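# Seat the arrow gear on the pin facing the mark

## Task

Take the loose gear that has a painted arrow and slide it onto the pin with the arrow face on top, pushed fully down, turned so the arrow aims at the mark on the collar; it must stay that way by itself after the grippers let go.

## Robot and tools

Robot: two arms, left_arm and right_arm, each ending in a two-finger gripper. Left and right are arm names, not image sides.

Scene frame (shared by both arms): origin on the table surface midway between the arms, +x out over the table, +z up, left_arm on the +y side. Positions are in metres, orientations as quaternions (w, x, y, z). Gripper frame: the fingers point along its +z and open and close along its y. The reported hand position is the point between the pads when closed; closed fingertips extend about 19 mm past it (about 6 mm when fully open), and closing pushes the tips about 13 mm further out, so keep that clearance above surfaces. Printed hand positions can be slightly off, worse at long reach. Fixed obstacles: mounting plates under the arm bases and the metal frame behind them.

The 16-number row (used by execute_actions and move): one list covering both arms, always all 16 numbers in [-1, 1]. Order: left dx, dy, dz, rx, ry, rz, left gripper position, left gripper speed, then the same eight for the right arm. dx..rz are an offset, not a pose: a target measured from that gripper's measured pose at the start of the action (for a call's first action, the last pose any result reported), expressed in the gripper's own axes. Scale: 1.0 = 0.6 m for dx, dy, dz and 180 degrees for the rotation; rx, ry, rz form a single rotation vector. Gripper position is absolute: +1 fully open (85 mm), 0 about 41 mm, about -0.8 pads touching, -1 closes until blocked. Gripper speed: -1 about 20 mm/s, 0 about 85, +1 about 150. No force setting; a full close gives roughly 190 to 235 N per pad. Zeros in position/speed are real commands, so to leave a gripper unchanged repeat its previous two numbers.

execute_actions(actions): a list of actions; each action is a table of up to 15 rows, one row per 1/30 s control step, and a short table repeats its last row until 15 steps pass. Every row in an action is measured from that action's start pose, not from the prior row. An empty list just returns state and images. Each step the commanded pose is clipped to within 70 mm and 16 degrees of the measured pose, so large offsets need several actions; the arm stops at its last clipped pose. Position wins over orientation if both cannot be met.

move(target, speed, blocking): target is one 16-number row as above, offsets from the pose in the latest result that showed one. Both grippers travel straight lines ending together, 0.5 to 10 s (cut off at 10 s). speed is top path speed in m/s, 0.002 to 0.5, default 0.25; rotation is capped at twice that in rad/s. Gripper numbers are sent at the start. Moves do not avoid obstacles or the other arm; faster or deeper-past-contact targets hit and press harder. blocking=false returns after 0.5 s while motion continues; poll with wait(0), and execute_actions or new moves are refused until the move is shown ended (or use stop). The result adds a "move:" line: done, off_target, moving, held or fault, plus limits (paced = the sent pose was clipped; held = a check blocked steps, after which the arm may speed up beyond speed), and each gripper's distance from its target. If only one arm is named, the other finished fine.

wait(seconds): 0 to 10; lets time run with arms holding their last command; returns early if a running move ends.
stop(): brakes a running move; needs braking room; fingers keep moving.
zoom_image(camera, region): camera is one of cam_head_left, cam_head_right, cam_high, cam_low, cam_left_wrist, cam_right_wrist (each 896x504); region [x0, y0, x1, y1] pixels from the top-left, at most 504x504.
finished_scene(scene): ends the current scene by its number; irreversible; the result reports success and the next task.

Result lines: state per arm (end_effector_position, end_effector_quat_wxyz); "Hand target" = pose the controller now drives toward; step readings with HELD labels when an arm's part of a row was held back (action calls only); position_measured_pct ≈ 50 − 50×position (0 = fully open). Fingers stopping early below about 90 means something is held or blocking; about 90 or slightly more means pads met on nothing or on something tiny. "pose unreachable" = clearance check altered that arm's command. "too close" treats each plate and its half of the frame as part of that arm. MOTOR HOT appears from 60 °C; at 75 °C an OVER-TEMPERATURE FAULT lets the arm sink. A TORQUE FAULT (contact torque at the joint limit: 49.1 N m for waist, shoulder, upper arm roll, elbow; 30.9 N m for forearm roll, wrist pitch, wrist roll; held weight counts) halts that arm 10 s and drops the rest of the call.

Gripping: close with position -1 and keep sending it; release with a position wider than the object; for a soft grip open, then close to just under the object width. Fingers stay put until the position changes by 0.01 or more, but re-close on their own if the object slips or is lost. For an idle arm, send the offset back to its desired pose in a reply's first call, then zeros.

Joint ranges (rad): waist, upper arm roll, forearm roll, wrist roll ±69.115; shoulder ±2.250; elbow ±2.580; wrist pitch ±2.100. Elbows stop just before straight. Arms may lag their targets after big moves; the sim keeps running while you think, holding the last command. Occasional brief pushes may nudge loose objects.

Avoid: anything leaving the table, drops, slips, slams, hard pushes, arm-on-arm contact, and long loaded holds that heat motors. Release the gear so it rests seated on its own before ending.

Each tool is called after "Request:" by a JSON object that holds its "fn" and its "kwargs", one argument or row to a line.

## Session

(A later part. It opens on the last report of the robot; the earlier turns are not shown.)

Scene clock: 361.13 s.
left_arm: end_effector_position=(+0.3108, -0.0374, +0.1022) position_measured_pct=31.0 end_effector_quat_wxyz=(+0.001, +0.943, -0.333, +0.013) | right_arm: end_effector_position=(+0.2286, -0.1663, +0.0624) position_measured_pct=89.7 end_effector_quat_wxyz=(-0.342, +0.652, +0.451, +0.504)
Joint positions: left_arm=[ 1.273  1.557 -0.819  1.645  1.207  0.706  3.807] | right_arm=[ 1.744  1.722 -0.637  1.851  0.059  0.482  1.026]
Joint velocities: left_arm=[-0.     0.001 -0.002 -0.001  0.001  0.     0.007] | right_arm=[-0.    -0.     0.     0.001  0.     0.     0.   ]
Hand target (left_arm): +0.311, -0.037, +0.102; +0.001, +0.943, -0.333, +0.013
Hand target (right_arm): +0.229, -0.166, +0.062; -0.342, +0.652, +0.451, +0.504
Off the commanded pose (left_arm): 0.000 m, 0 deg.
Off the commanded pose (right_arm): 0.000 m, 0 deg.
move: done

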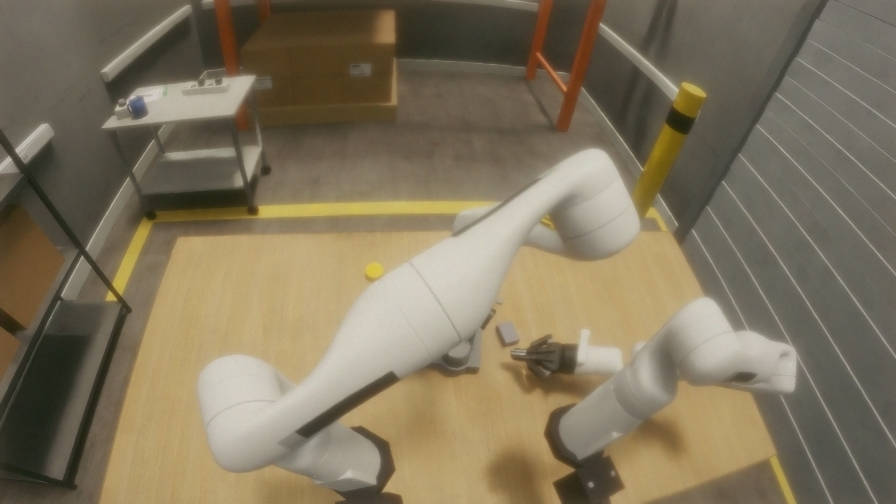

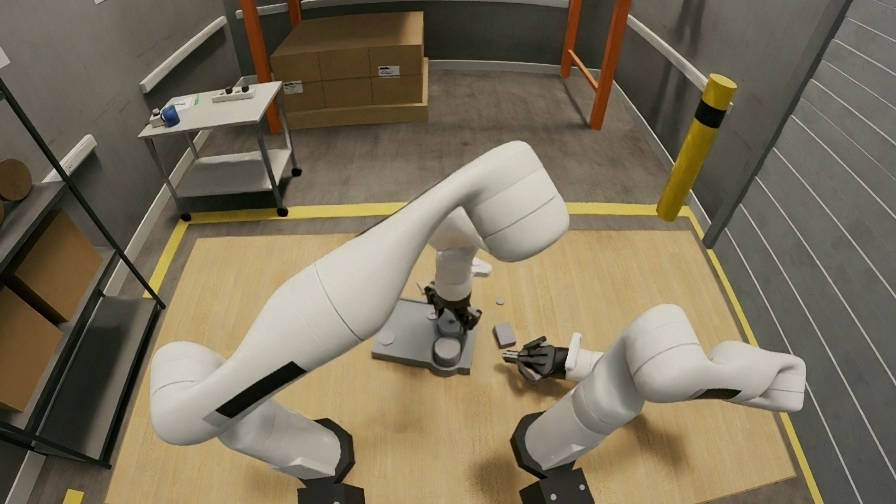

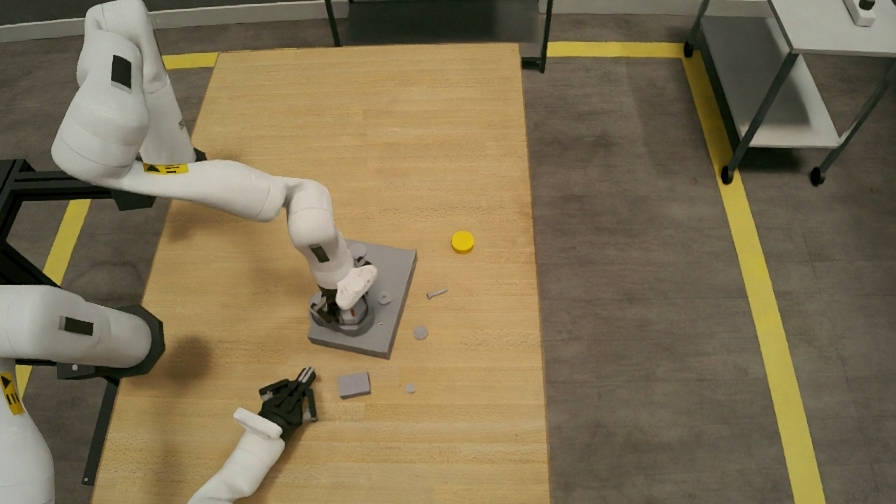

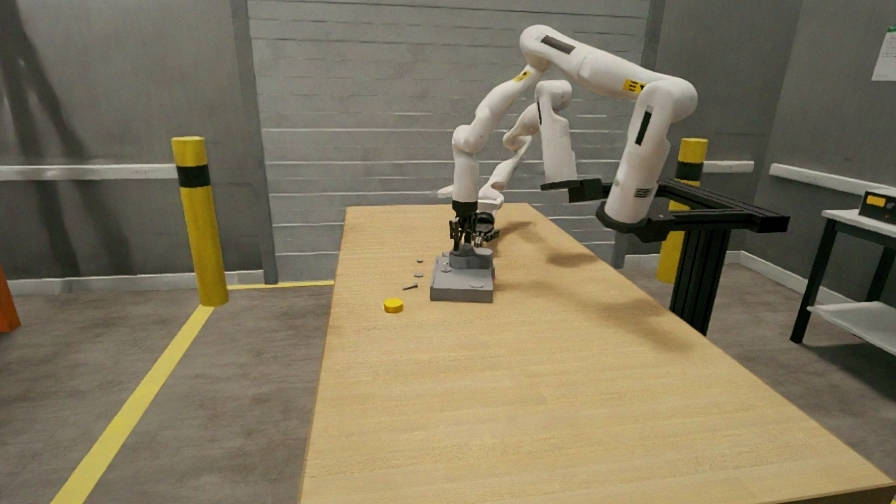

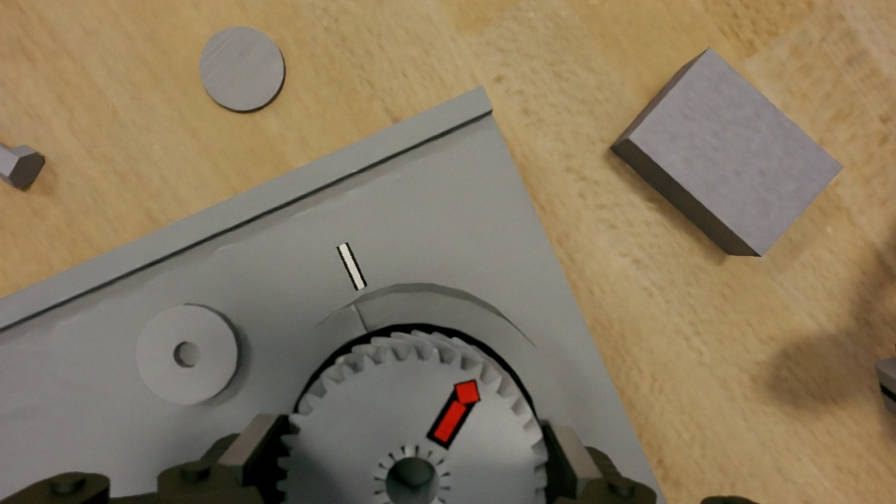

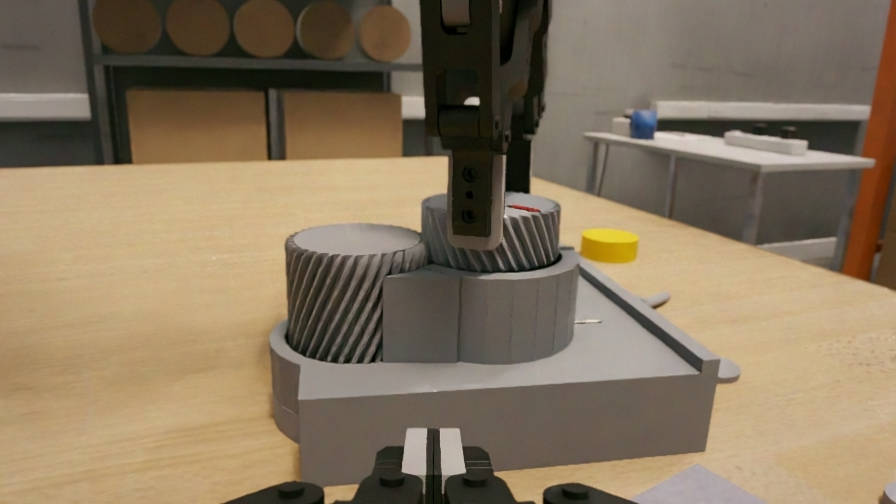

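Request:
{"fn": "move", "kwargs": {
  "target": [0, 0, 0.0147, 0, 0, -0.044, -1, -0.6, 0, 0, 0, 0, 0, 0, -0.8, 0],
  "speed": 0.07
}}

Scene clock: 367.87 s.
left_arm: end_effector_position=(+0.3110, -0.0373, +0.0935) position_measured_pct=31.0 end_effector_quat_wxyz=(+0.002, +0.964, -0.267, +0.012) | right_arm: end_effector_position=(+0.2286, -0.1663, +0.0624) position_measured_pct=89.7 end_effector_quat_wxyz=(-0.342, +0.652, +0.451, +0.504)
Joint positions: left_arm=[ 1.274  1.582 -0.826  1.636  1.237  0.712  3.931] | right_arm=[ 1.744  1.722 -0.637  1.851  0.059  0.482  1.026]
Joint velocities: left_arm=[ 0.001  0.003  0.    -0.001  0.001  0.001  0.006] | right_arm=[-0.     0.001 -0.    -0.     0.     0.     0.   ]
Hand target (left_arm): +0.311, -0.037, +0.093; +0.002, +0.964, -0.267, +0.013
Hand target (right_arm): +0.229, -0.166, +0.062; -0.342, +0.652, +0.451, +0.504
Off the commanded pose (left_arm): 0.000 m, 0 deg.
Off the commanded pose (right_arm): 0.000 m, 0 deg.
move: done

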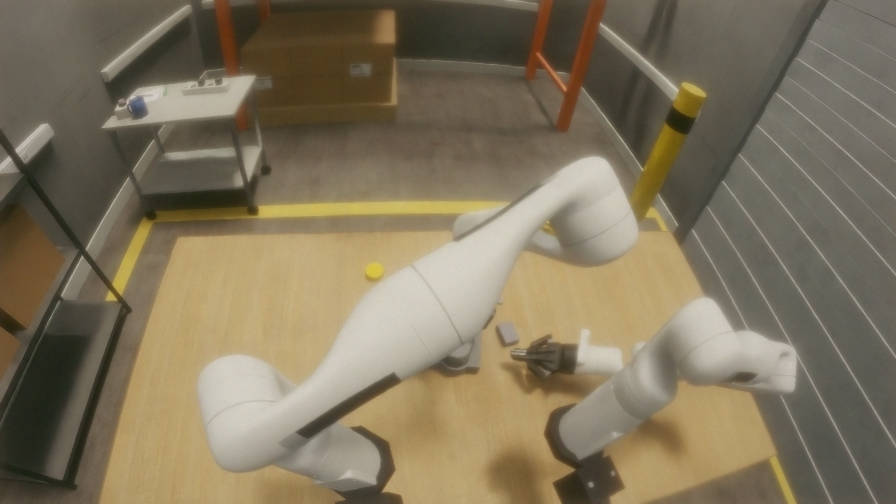

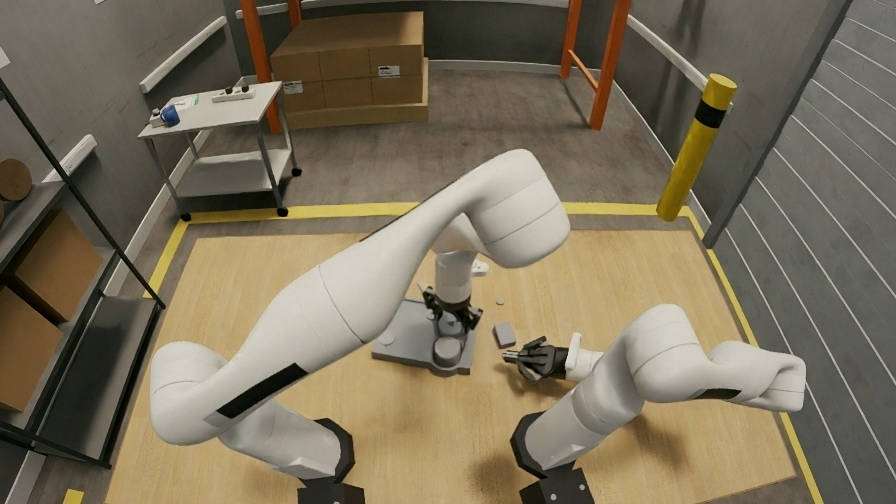

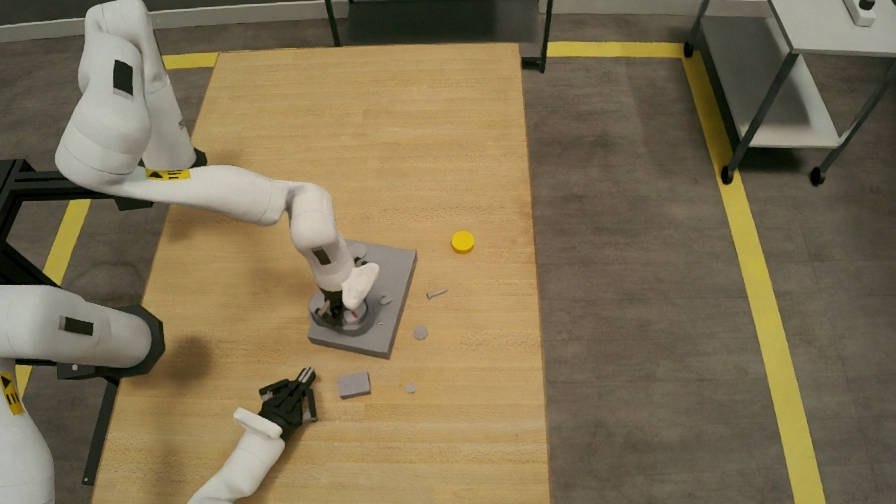

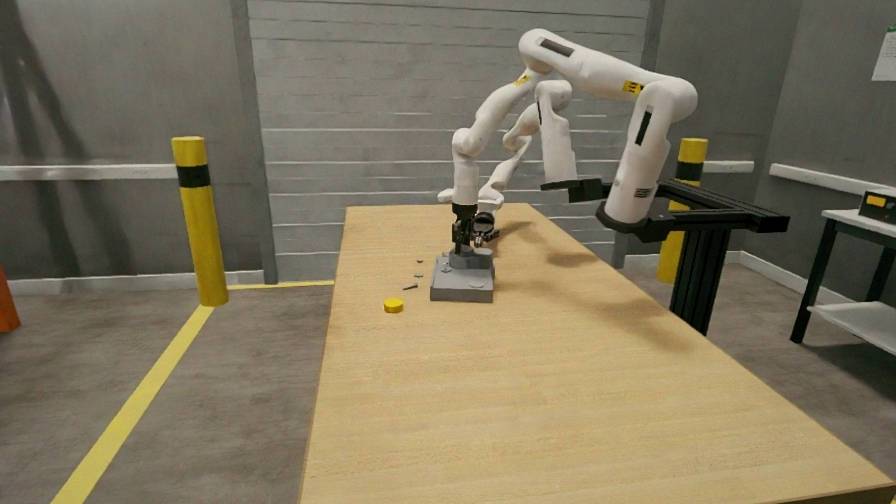

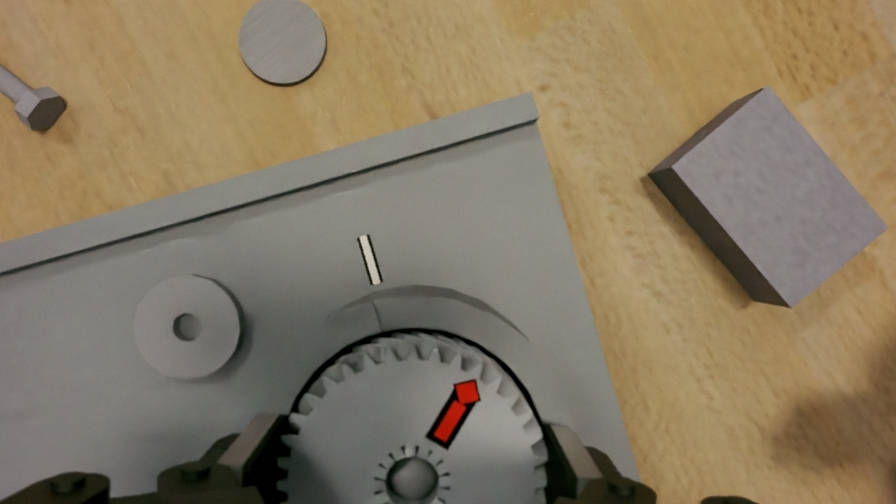

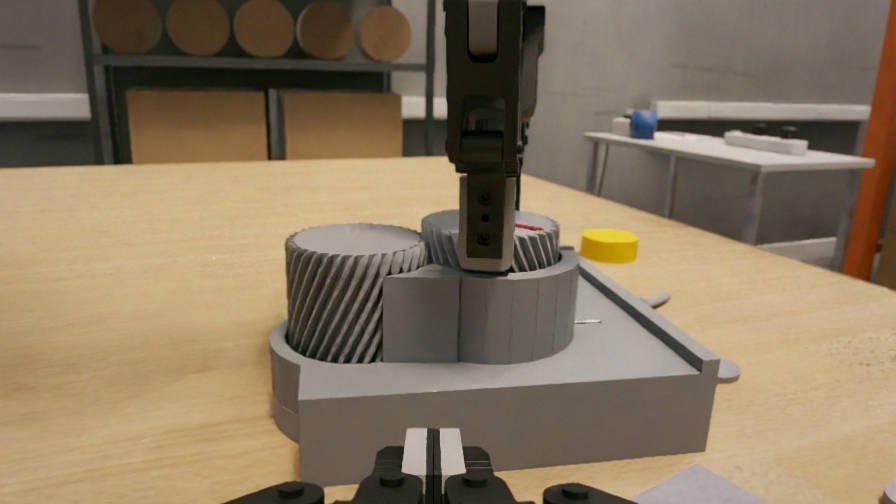

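Request:
{"fn": "execute_actions", "kwargs": {
  "actions": [
    [[0,0,0,0,0,0,0.6,-0.8,0,0,0,0,0,0,-0.8,0]]
  ]
}}

Scene clock: 372.17 s.
left_arm: end_effector_position=(+0.3110, -0.0373, +0.0936) position_measured_pct=20.2 end_effector_quat_wxyz=(+0.002, +0.964, -0.267, +0.013) | right_arm: end_effector_position=(+0.2286, -0.1663, +0.0624) position_measured_pct=89.7 end_effector_quat_wxyz=(-0.342, +0.652, +0.451, +0.504)
Joint positions: left_arm=[ 1.274  1.582 -0.826  1.636  1.237  0.712  3.931] | right_arm=[ 1.744  1.722 -0.637  1.851  0.059  0.482  1.026]
Joint velocities: left_arm=[ 0.     0.001  0.001  0.    -0.001 -0.     0.   ] | right_arm=[ 0.     0.    -0.001 -0.     0.     0.001  0.   ]
Hand target (left_arm): +0.311, -0.037, +0.093; +0.002, +0.964, -0.267, +0.012
Hand target (right_arm): +0.229, -0.166, +0.062; -0.342, +0.652, +0.451, +0.504
Off the commanded pose (left_arm): 0.000 m, 0 deg.
Off the commanded pose (right_arm): 0.000 m, 0 deg.
Step readings (end_effector_position):
0: left_arm (+0.3110, -0.0373, +0.0935) | right_arm (+0.2286, -0.1663, +0.0624)
1: left_arm (+0.3110, -0.0373, +0.0935) | right_arm (+0.2286, -0.1663, +0.0624)
2: left_arm (+0.3110, -0.0372, +0.0933) | right_arm (+0.2286, -0.1663, +0.0624)
4: left_arm (+0.3110, -0.0372, +0.0929) | right_arm (+0.2286, -0.1663, +0.0624)
8: left_arm (+0.3117, -0.0375, +0.0939) | right_arm (+0.2286, -0.1663, +0.0624)
15: end_effector_position above

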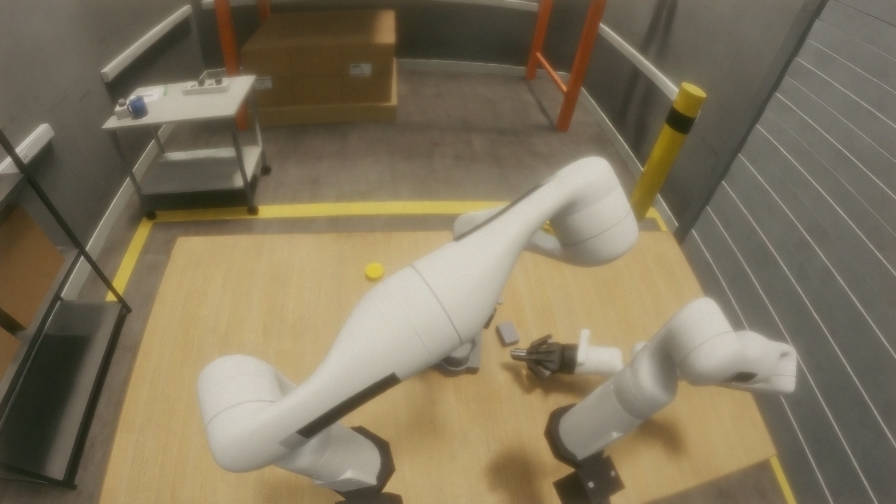

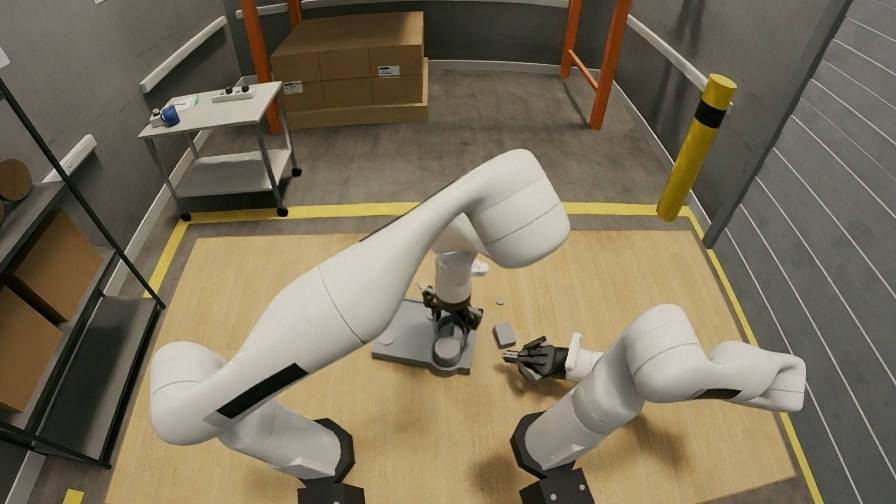

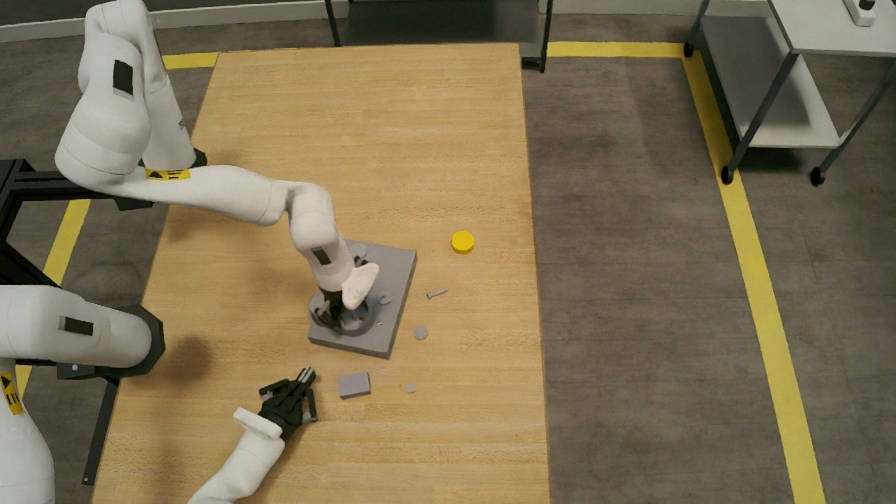

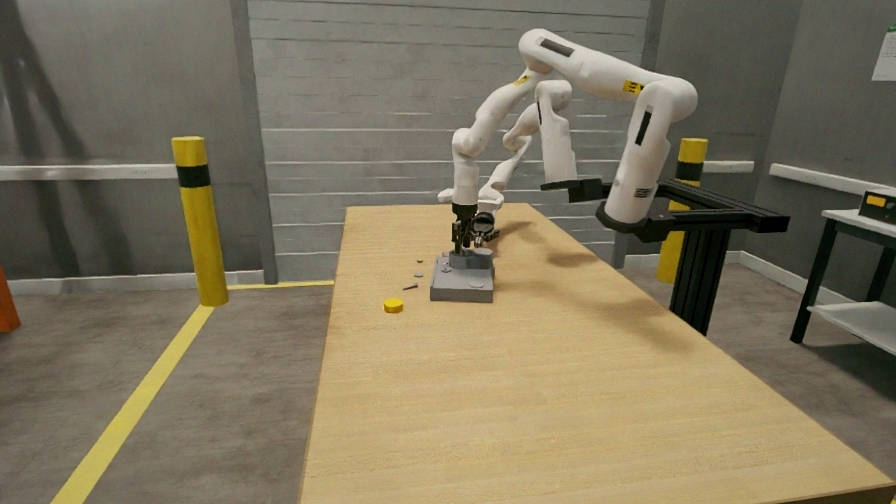

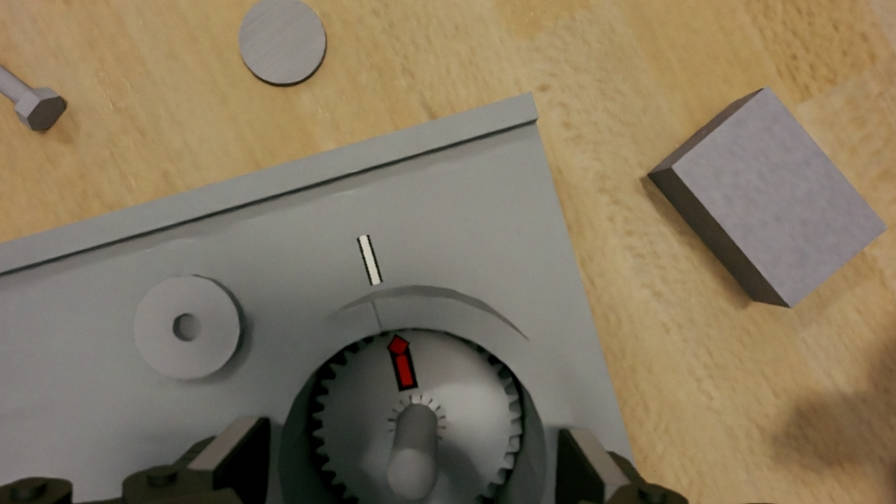

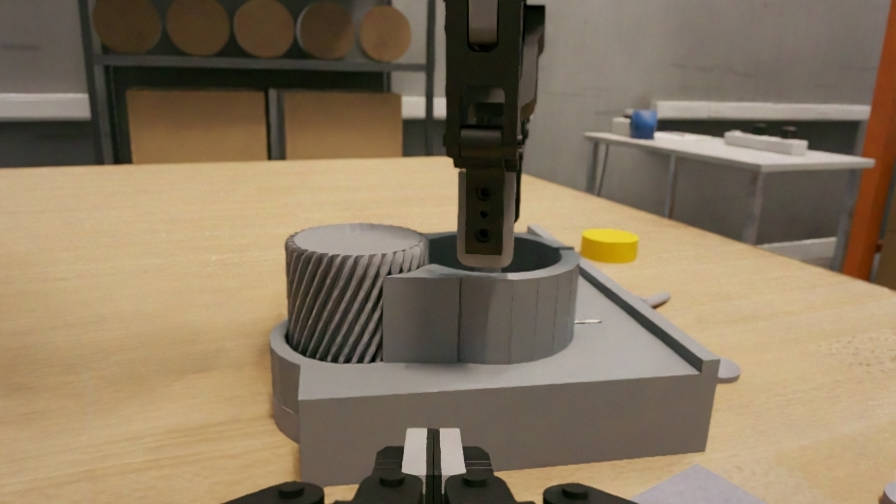

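The gear slid down. Let me check the settled state.

Request:
{"fn": "execute_actions", "kwargs": {
  "actions": []
}}

Request:
{"fn": "zoom_image", "kwargs": {
  "camera": "cam_left_wrist",
  "region": [280, 220, 560, 504]
}}

Scene clock: 373.27 s.
left_arm: end_effector_position=(+0.3110, -0.0373, +0.0935) position_measured_pct=19.8 end_effector_quat_wxyz=(+0.002, +0.964, -0.267, +0.012) | right_arm: end_effector_position=(+0.2286, -0.1663, +0.0624) position_measured_pct=89.7 end_effector_quat_wxyz=(-0.342, +0.652, +0.451, +0.504)
Joint positions: left_arm=[ 1.274  1.582 -0.826  1.636  1.237  0.712  3.931] | right_arm=[ 1.744  1.722 -0.637  1.851  0.059  0.482  1.026]
Joint velocities: left_arm=[-0.    -0.001 -0.     0.     0.001 -0.     0.   ] | right_arm=[-0.002 -0.001  0.001  0.001 -0.    -0.     0.   ]
Hand target (left_arm): +0.311, -0.037, +0.093; +0.002, +0.964, -0.267, +0.012
Hand target (right_arm): +0.229, -0.166, +0.062; -0.342, +0.652, +0.451, +0.504
Off the commanded pose (left_arm): 0.000 m, 0 deg.
Off the commanded pose (right_arm): 0.000 m, 0 deg.

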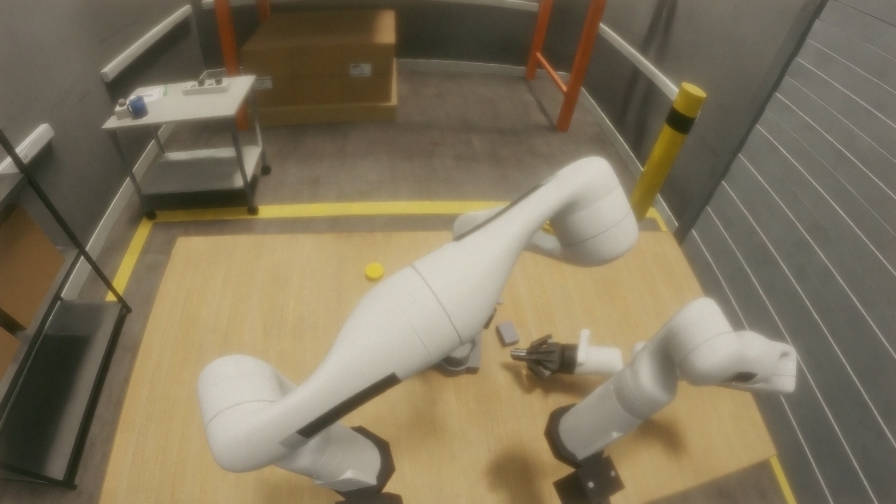

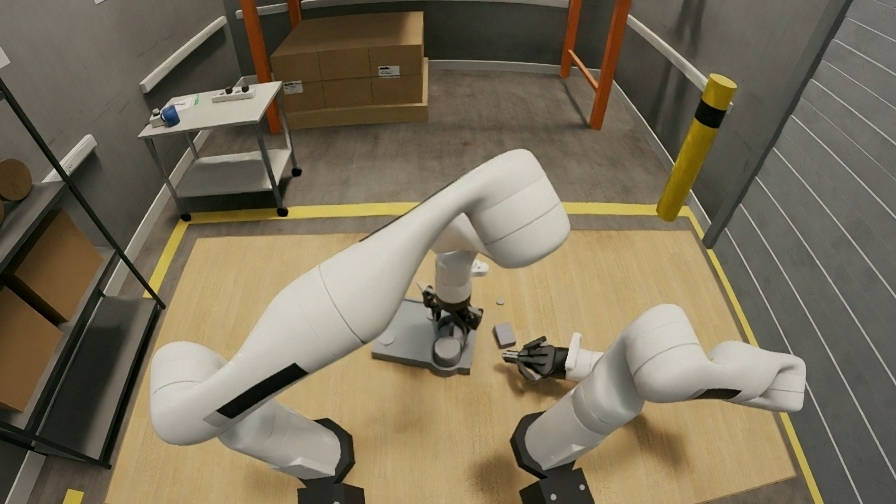

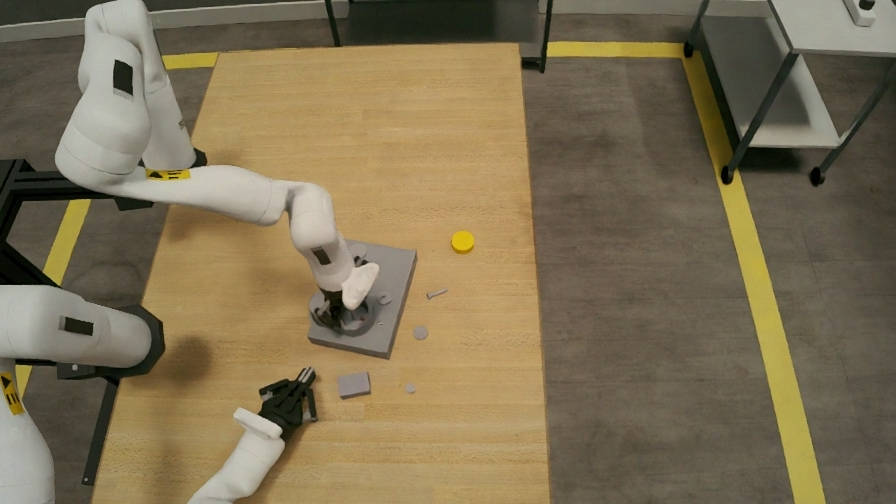

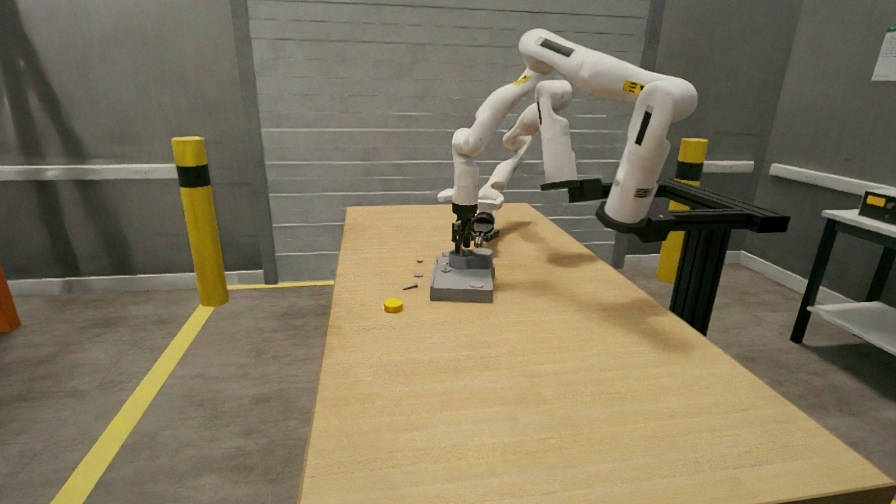

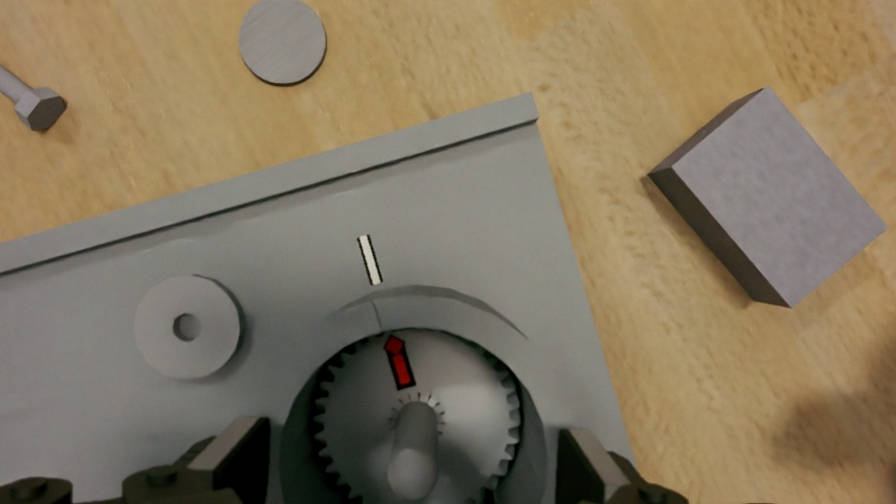

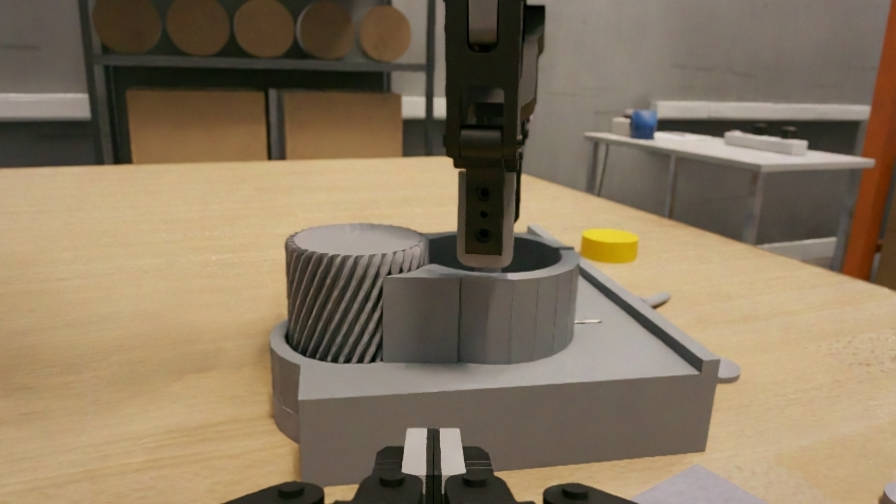

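Region (280, 220, 560, 504) of cam_left_wrist's 896x504 image, scaled by 1.775; it fills the left 497 columns of this view, and the rest is white.

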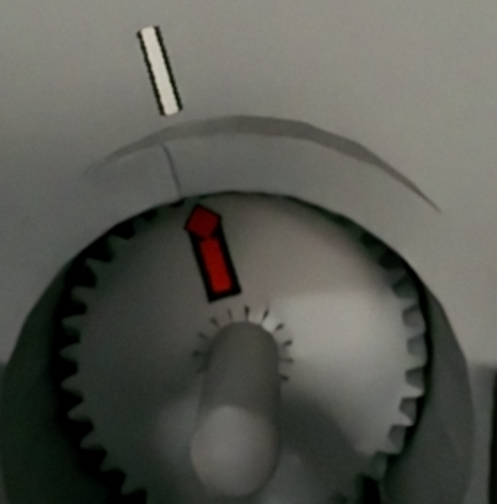

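Request:
{"fn": "move", "kwargs": {
  "target": [0, 0, -0.06, 0, 0, 0, 0.6, -0.8, 0, 0, 0, 0, 0, 0, -0.8, 0],
  "speed": 0.15
}}

Scene clock: 376.67 s.
left_arm: end_effector_position=(+0.3102, -0.0367, +0.1293) position_measured_pct=19.8 end_effector_quat_wxyz=(+0.002, +0.964, -0.266, +0.012) | right_arm: end_effector_position=(+0.2286, -0.1664, +0.0624) position_measured_pct=89.7 end_effector_quat_wxyz=(-0.342, +0.652, +0.451, +0.504)
Joint positions: left_arm=[ 1.305  1.519 -0.865  1.667  1.185  0.757  3.96 ] | right_arm=[ 1.744  1.722 -0.637  1.851  0.059  0.482  1.026]
Joint velocities: left_arm=[ 0.003 -0.004 -0.001  0.001 -0.001  0.002  0.001] | right_arm=[0.    0.001 0.    0.001 0.    0.001 0.   ]
Hand target (left_arm): +0.310, -0.037, +0.130; +0.002, +0.964, -0.266, +0.012
Hand target (right_arm): +0.229, -0.166, +0.062; -0.342, +0.652, +0.451, +0.504
Off the commanded pose (left_arm): 0.000 m, 0 deg.
Off the commanded pose (right_arm): 0.000 m, 0 deg.
move: done

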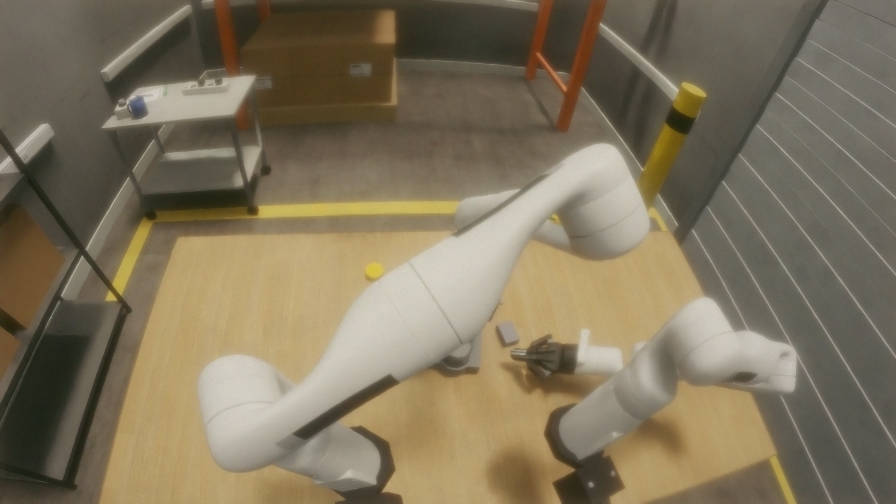

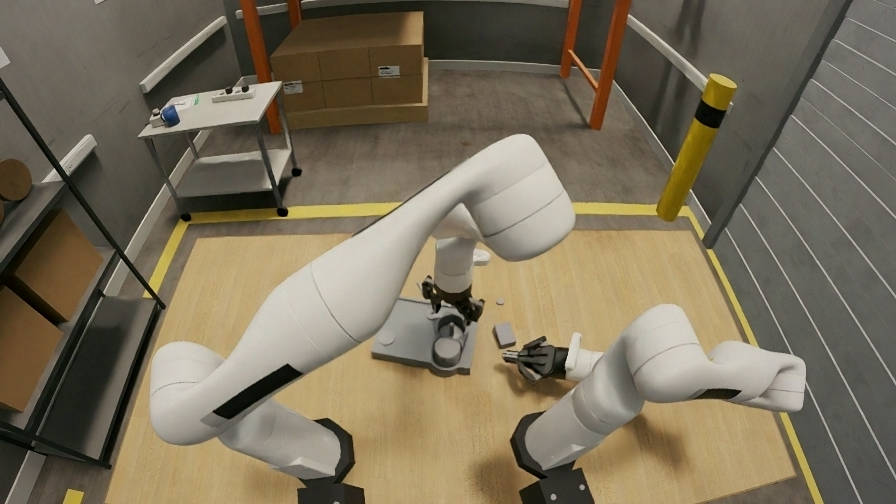

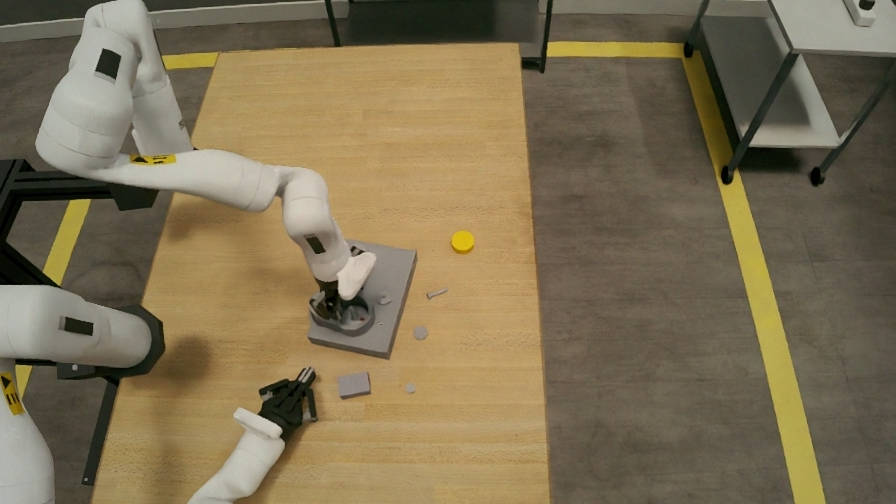

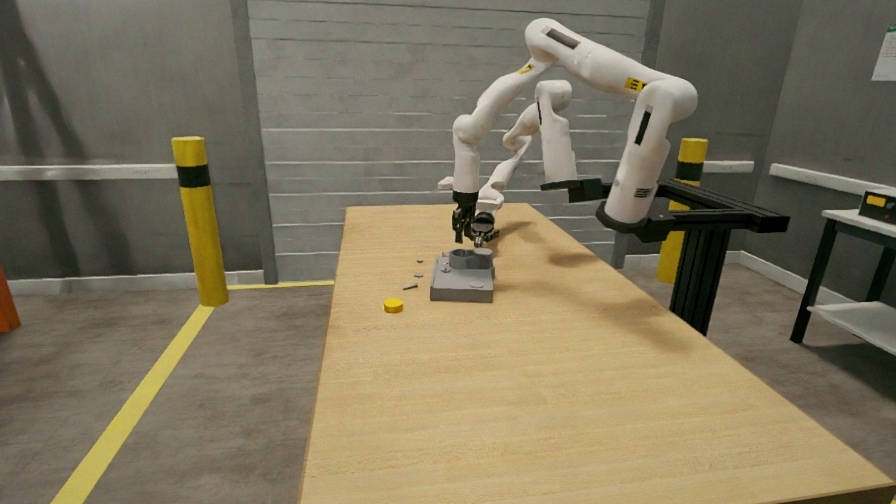

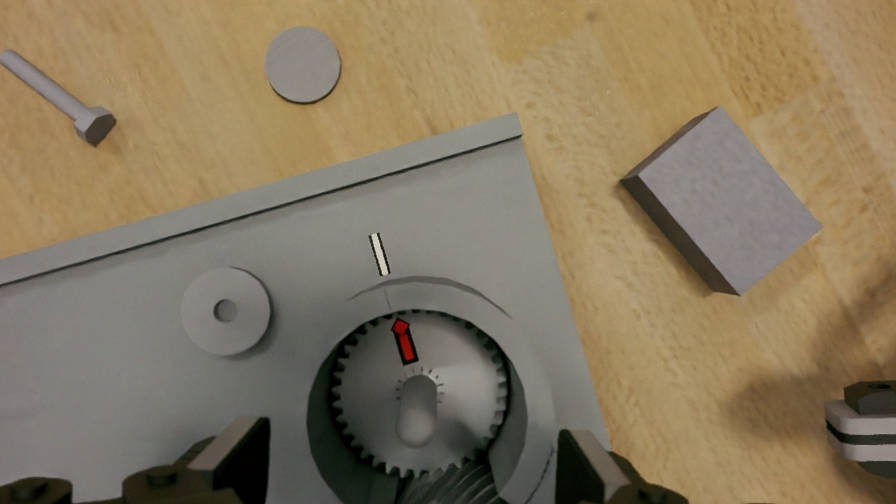

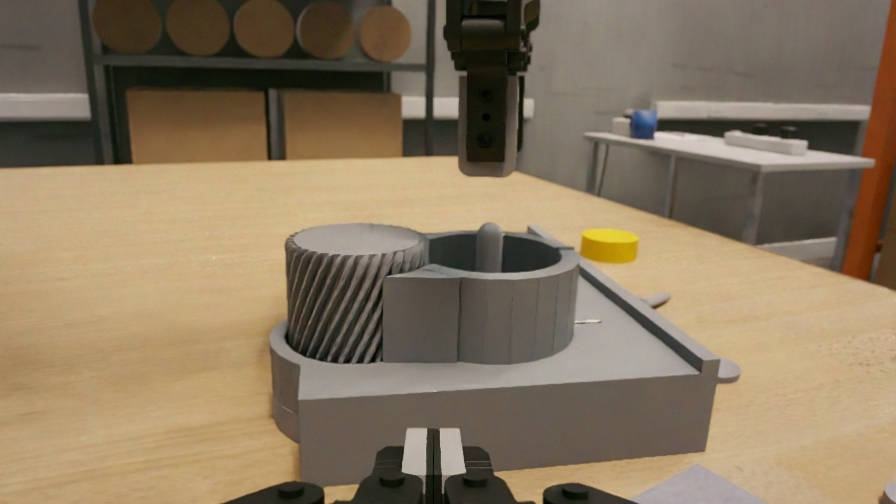

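The gear is seated, with its arrow in line with the mark, and the gripper is clear.

Request:
{"fn": "finished_scene", "kwargs": {
  "scene": 1
}}

The scene is finished: the task was done.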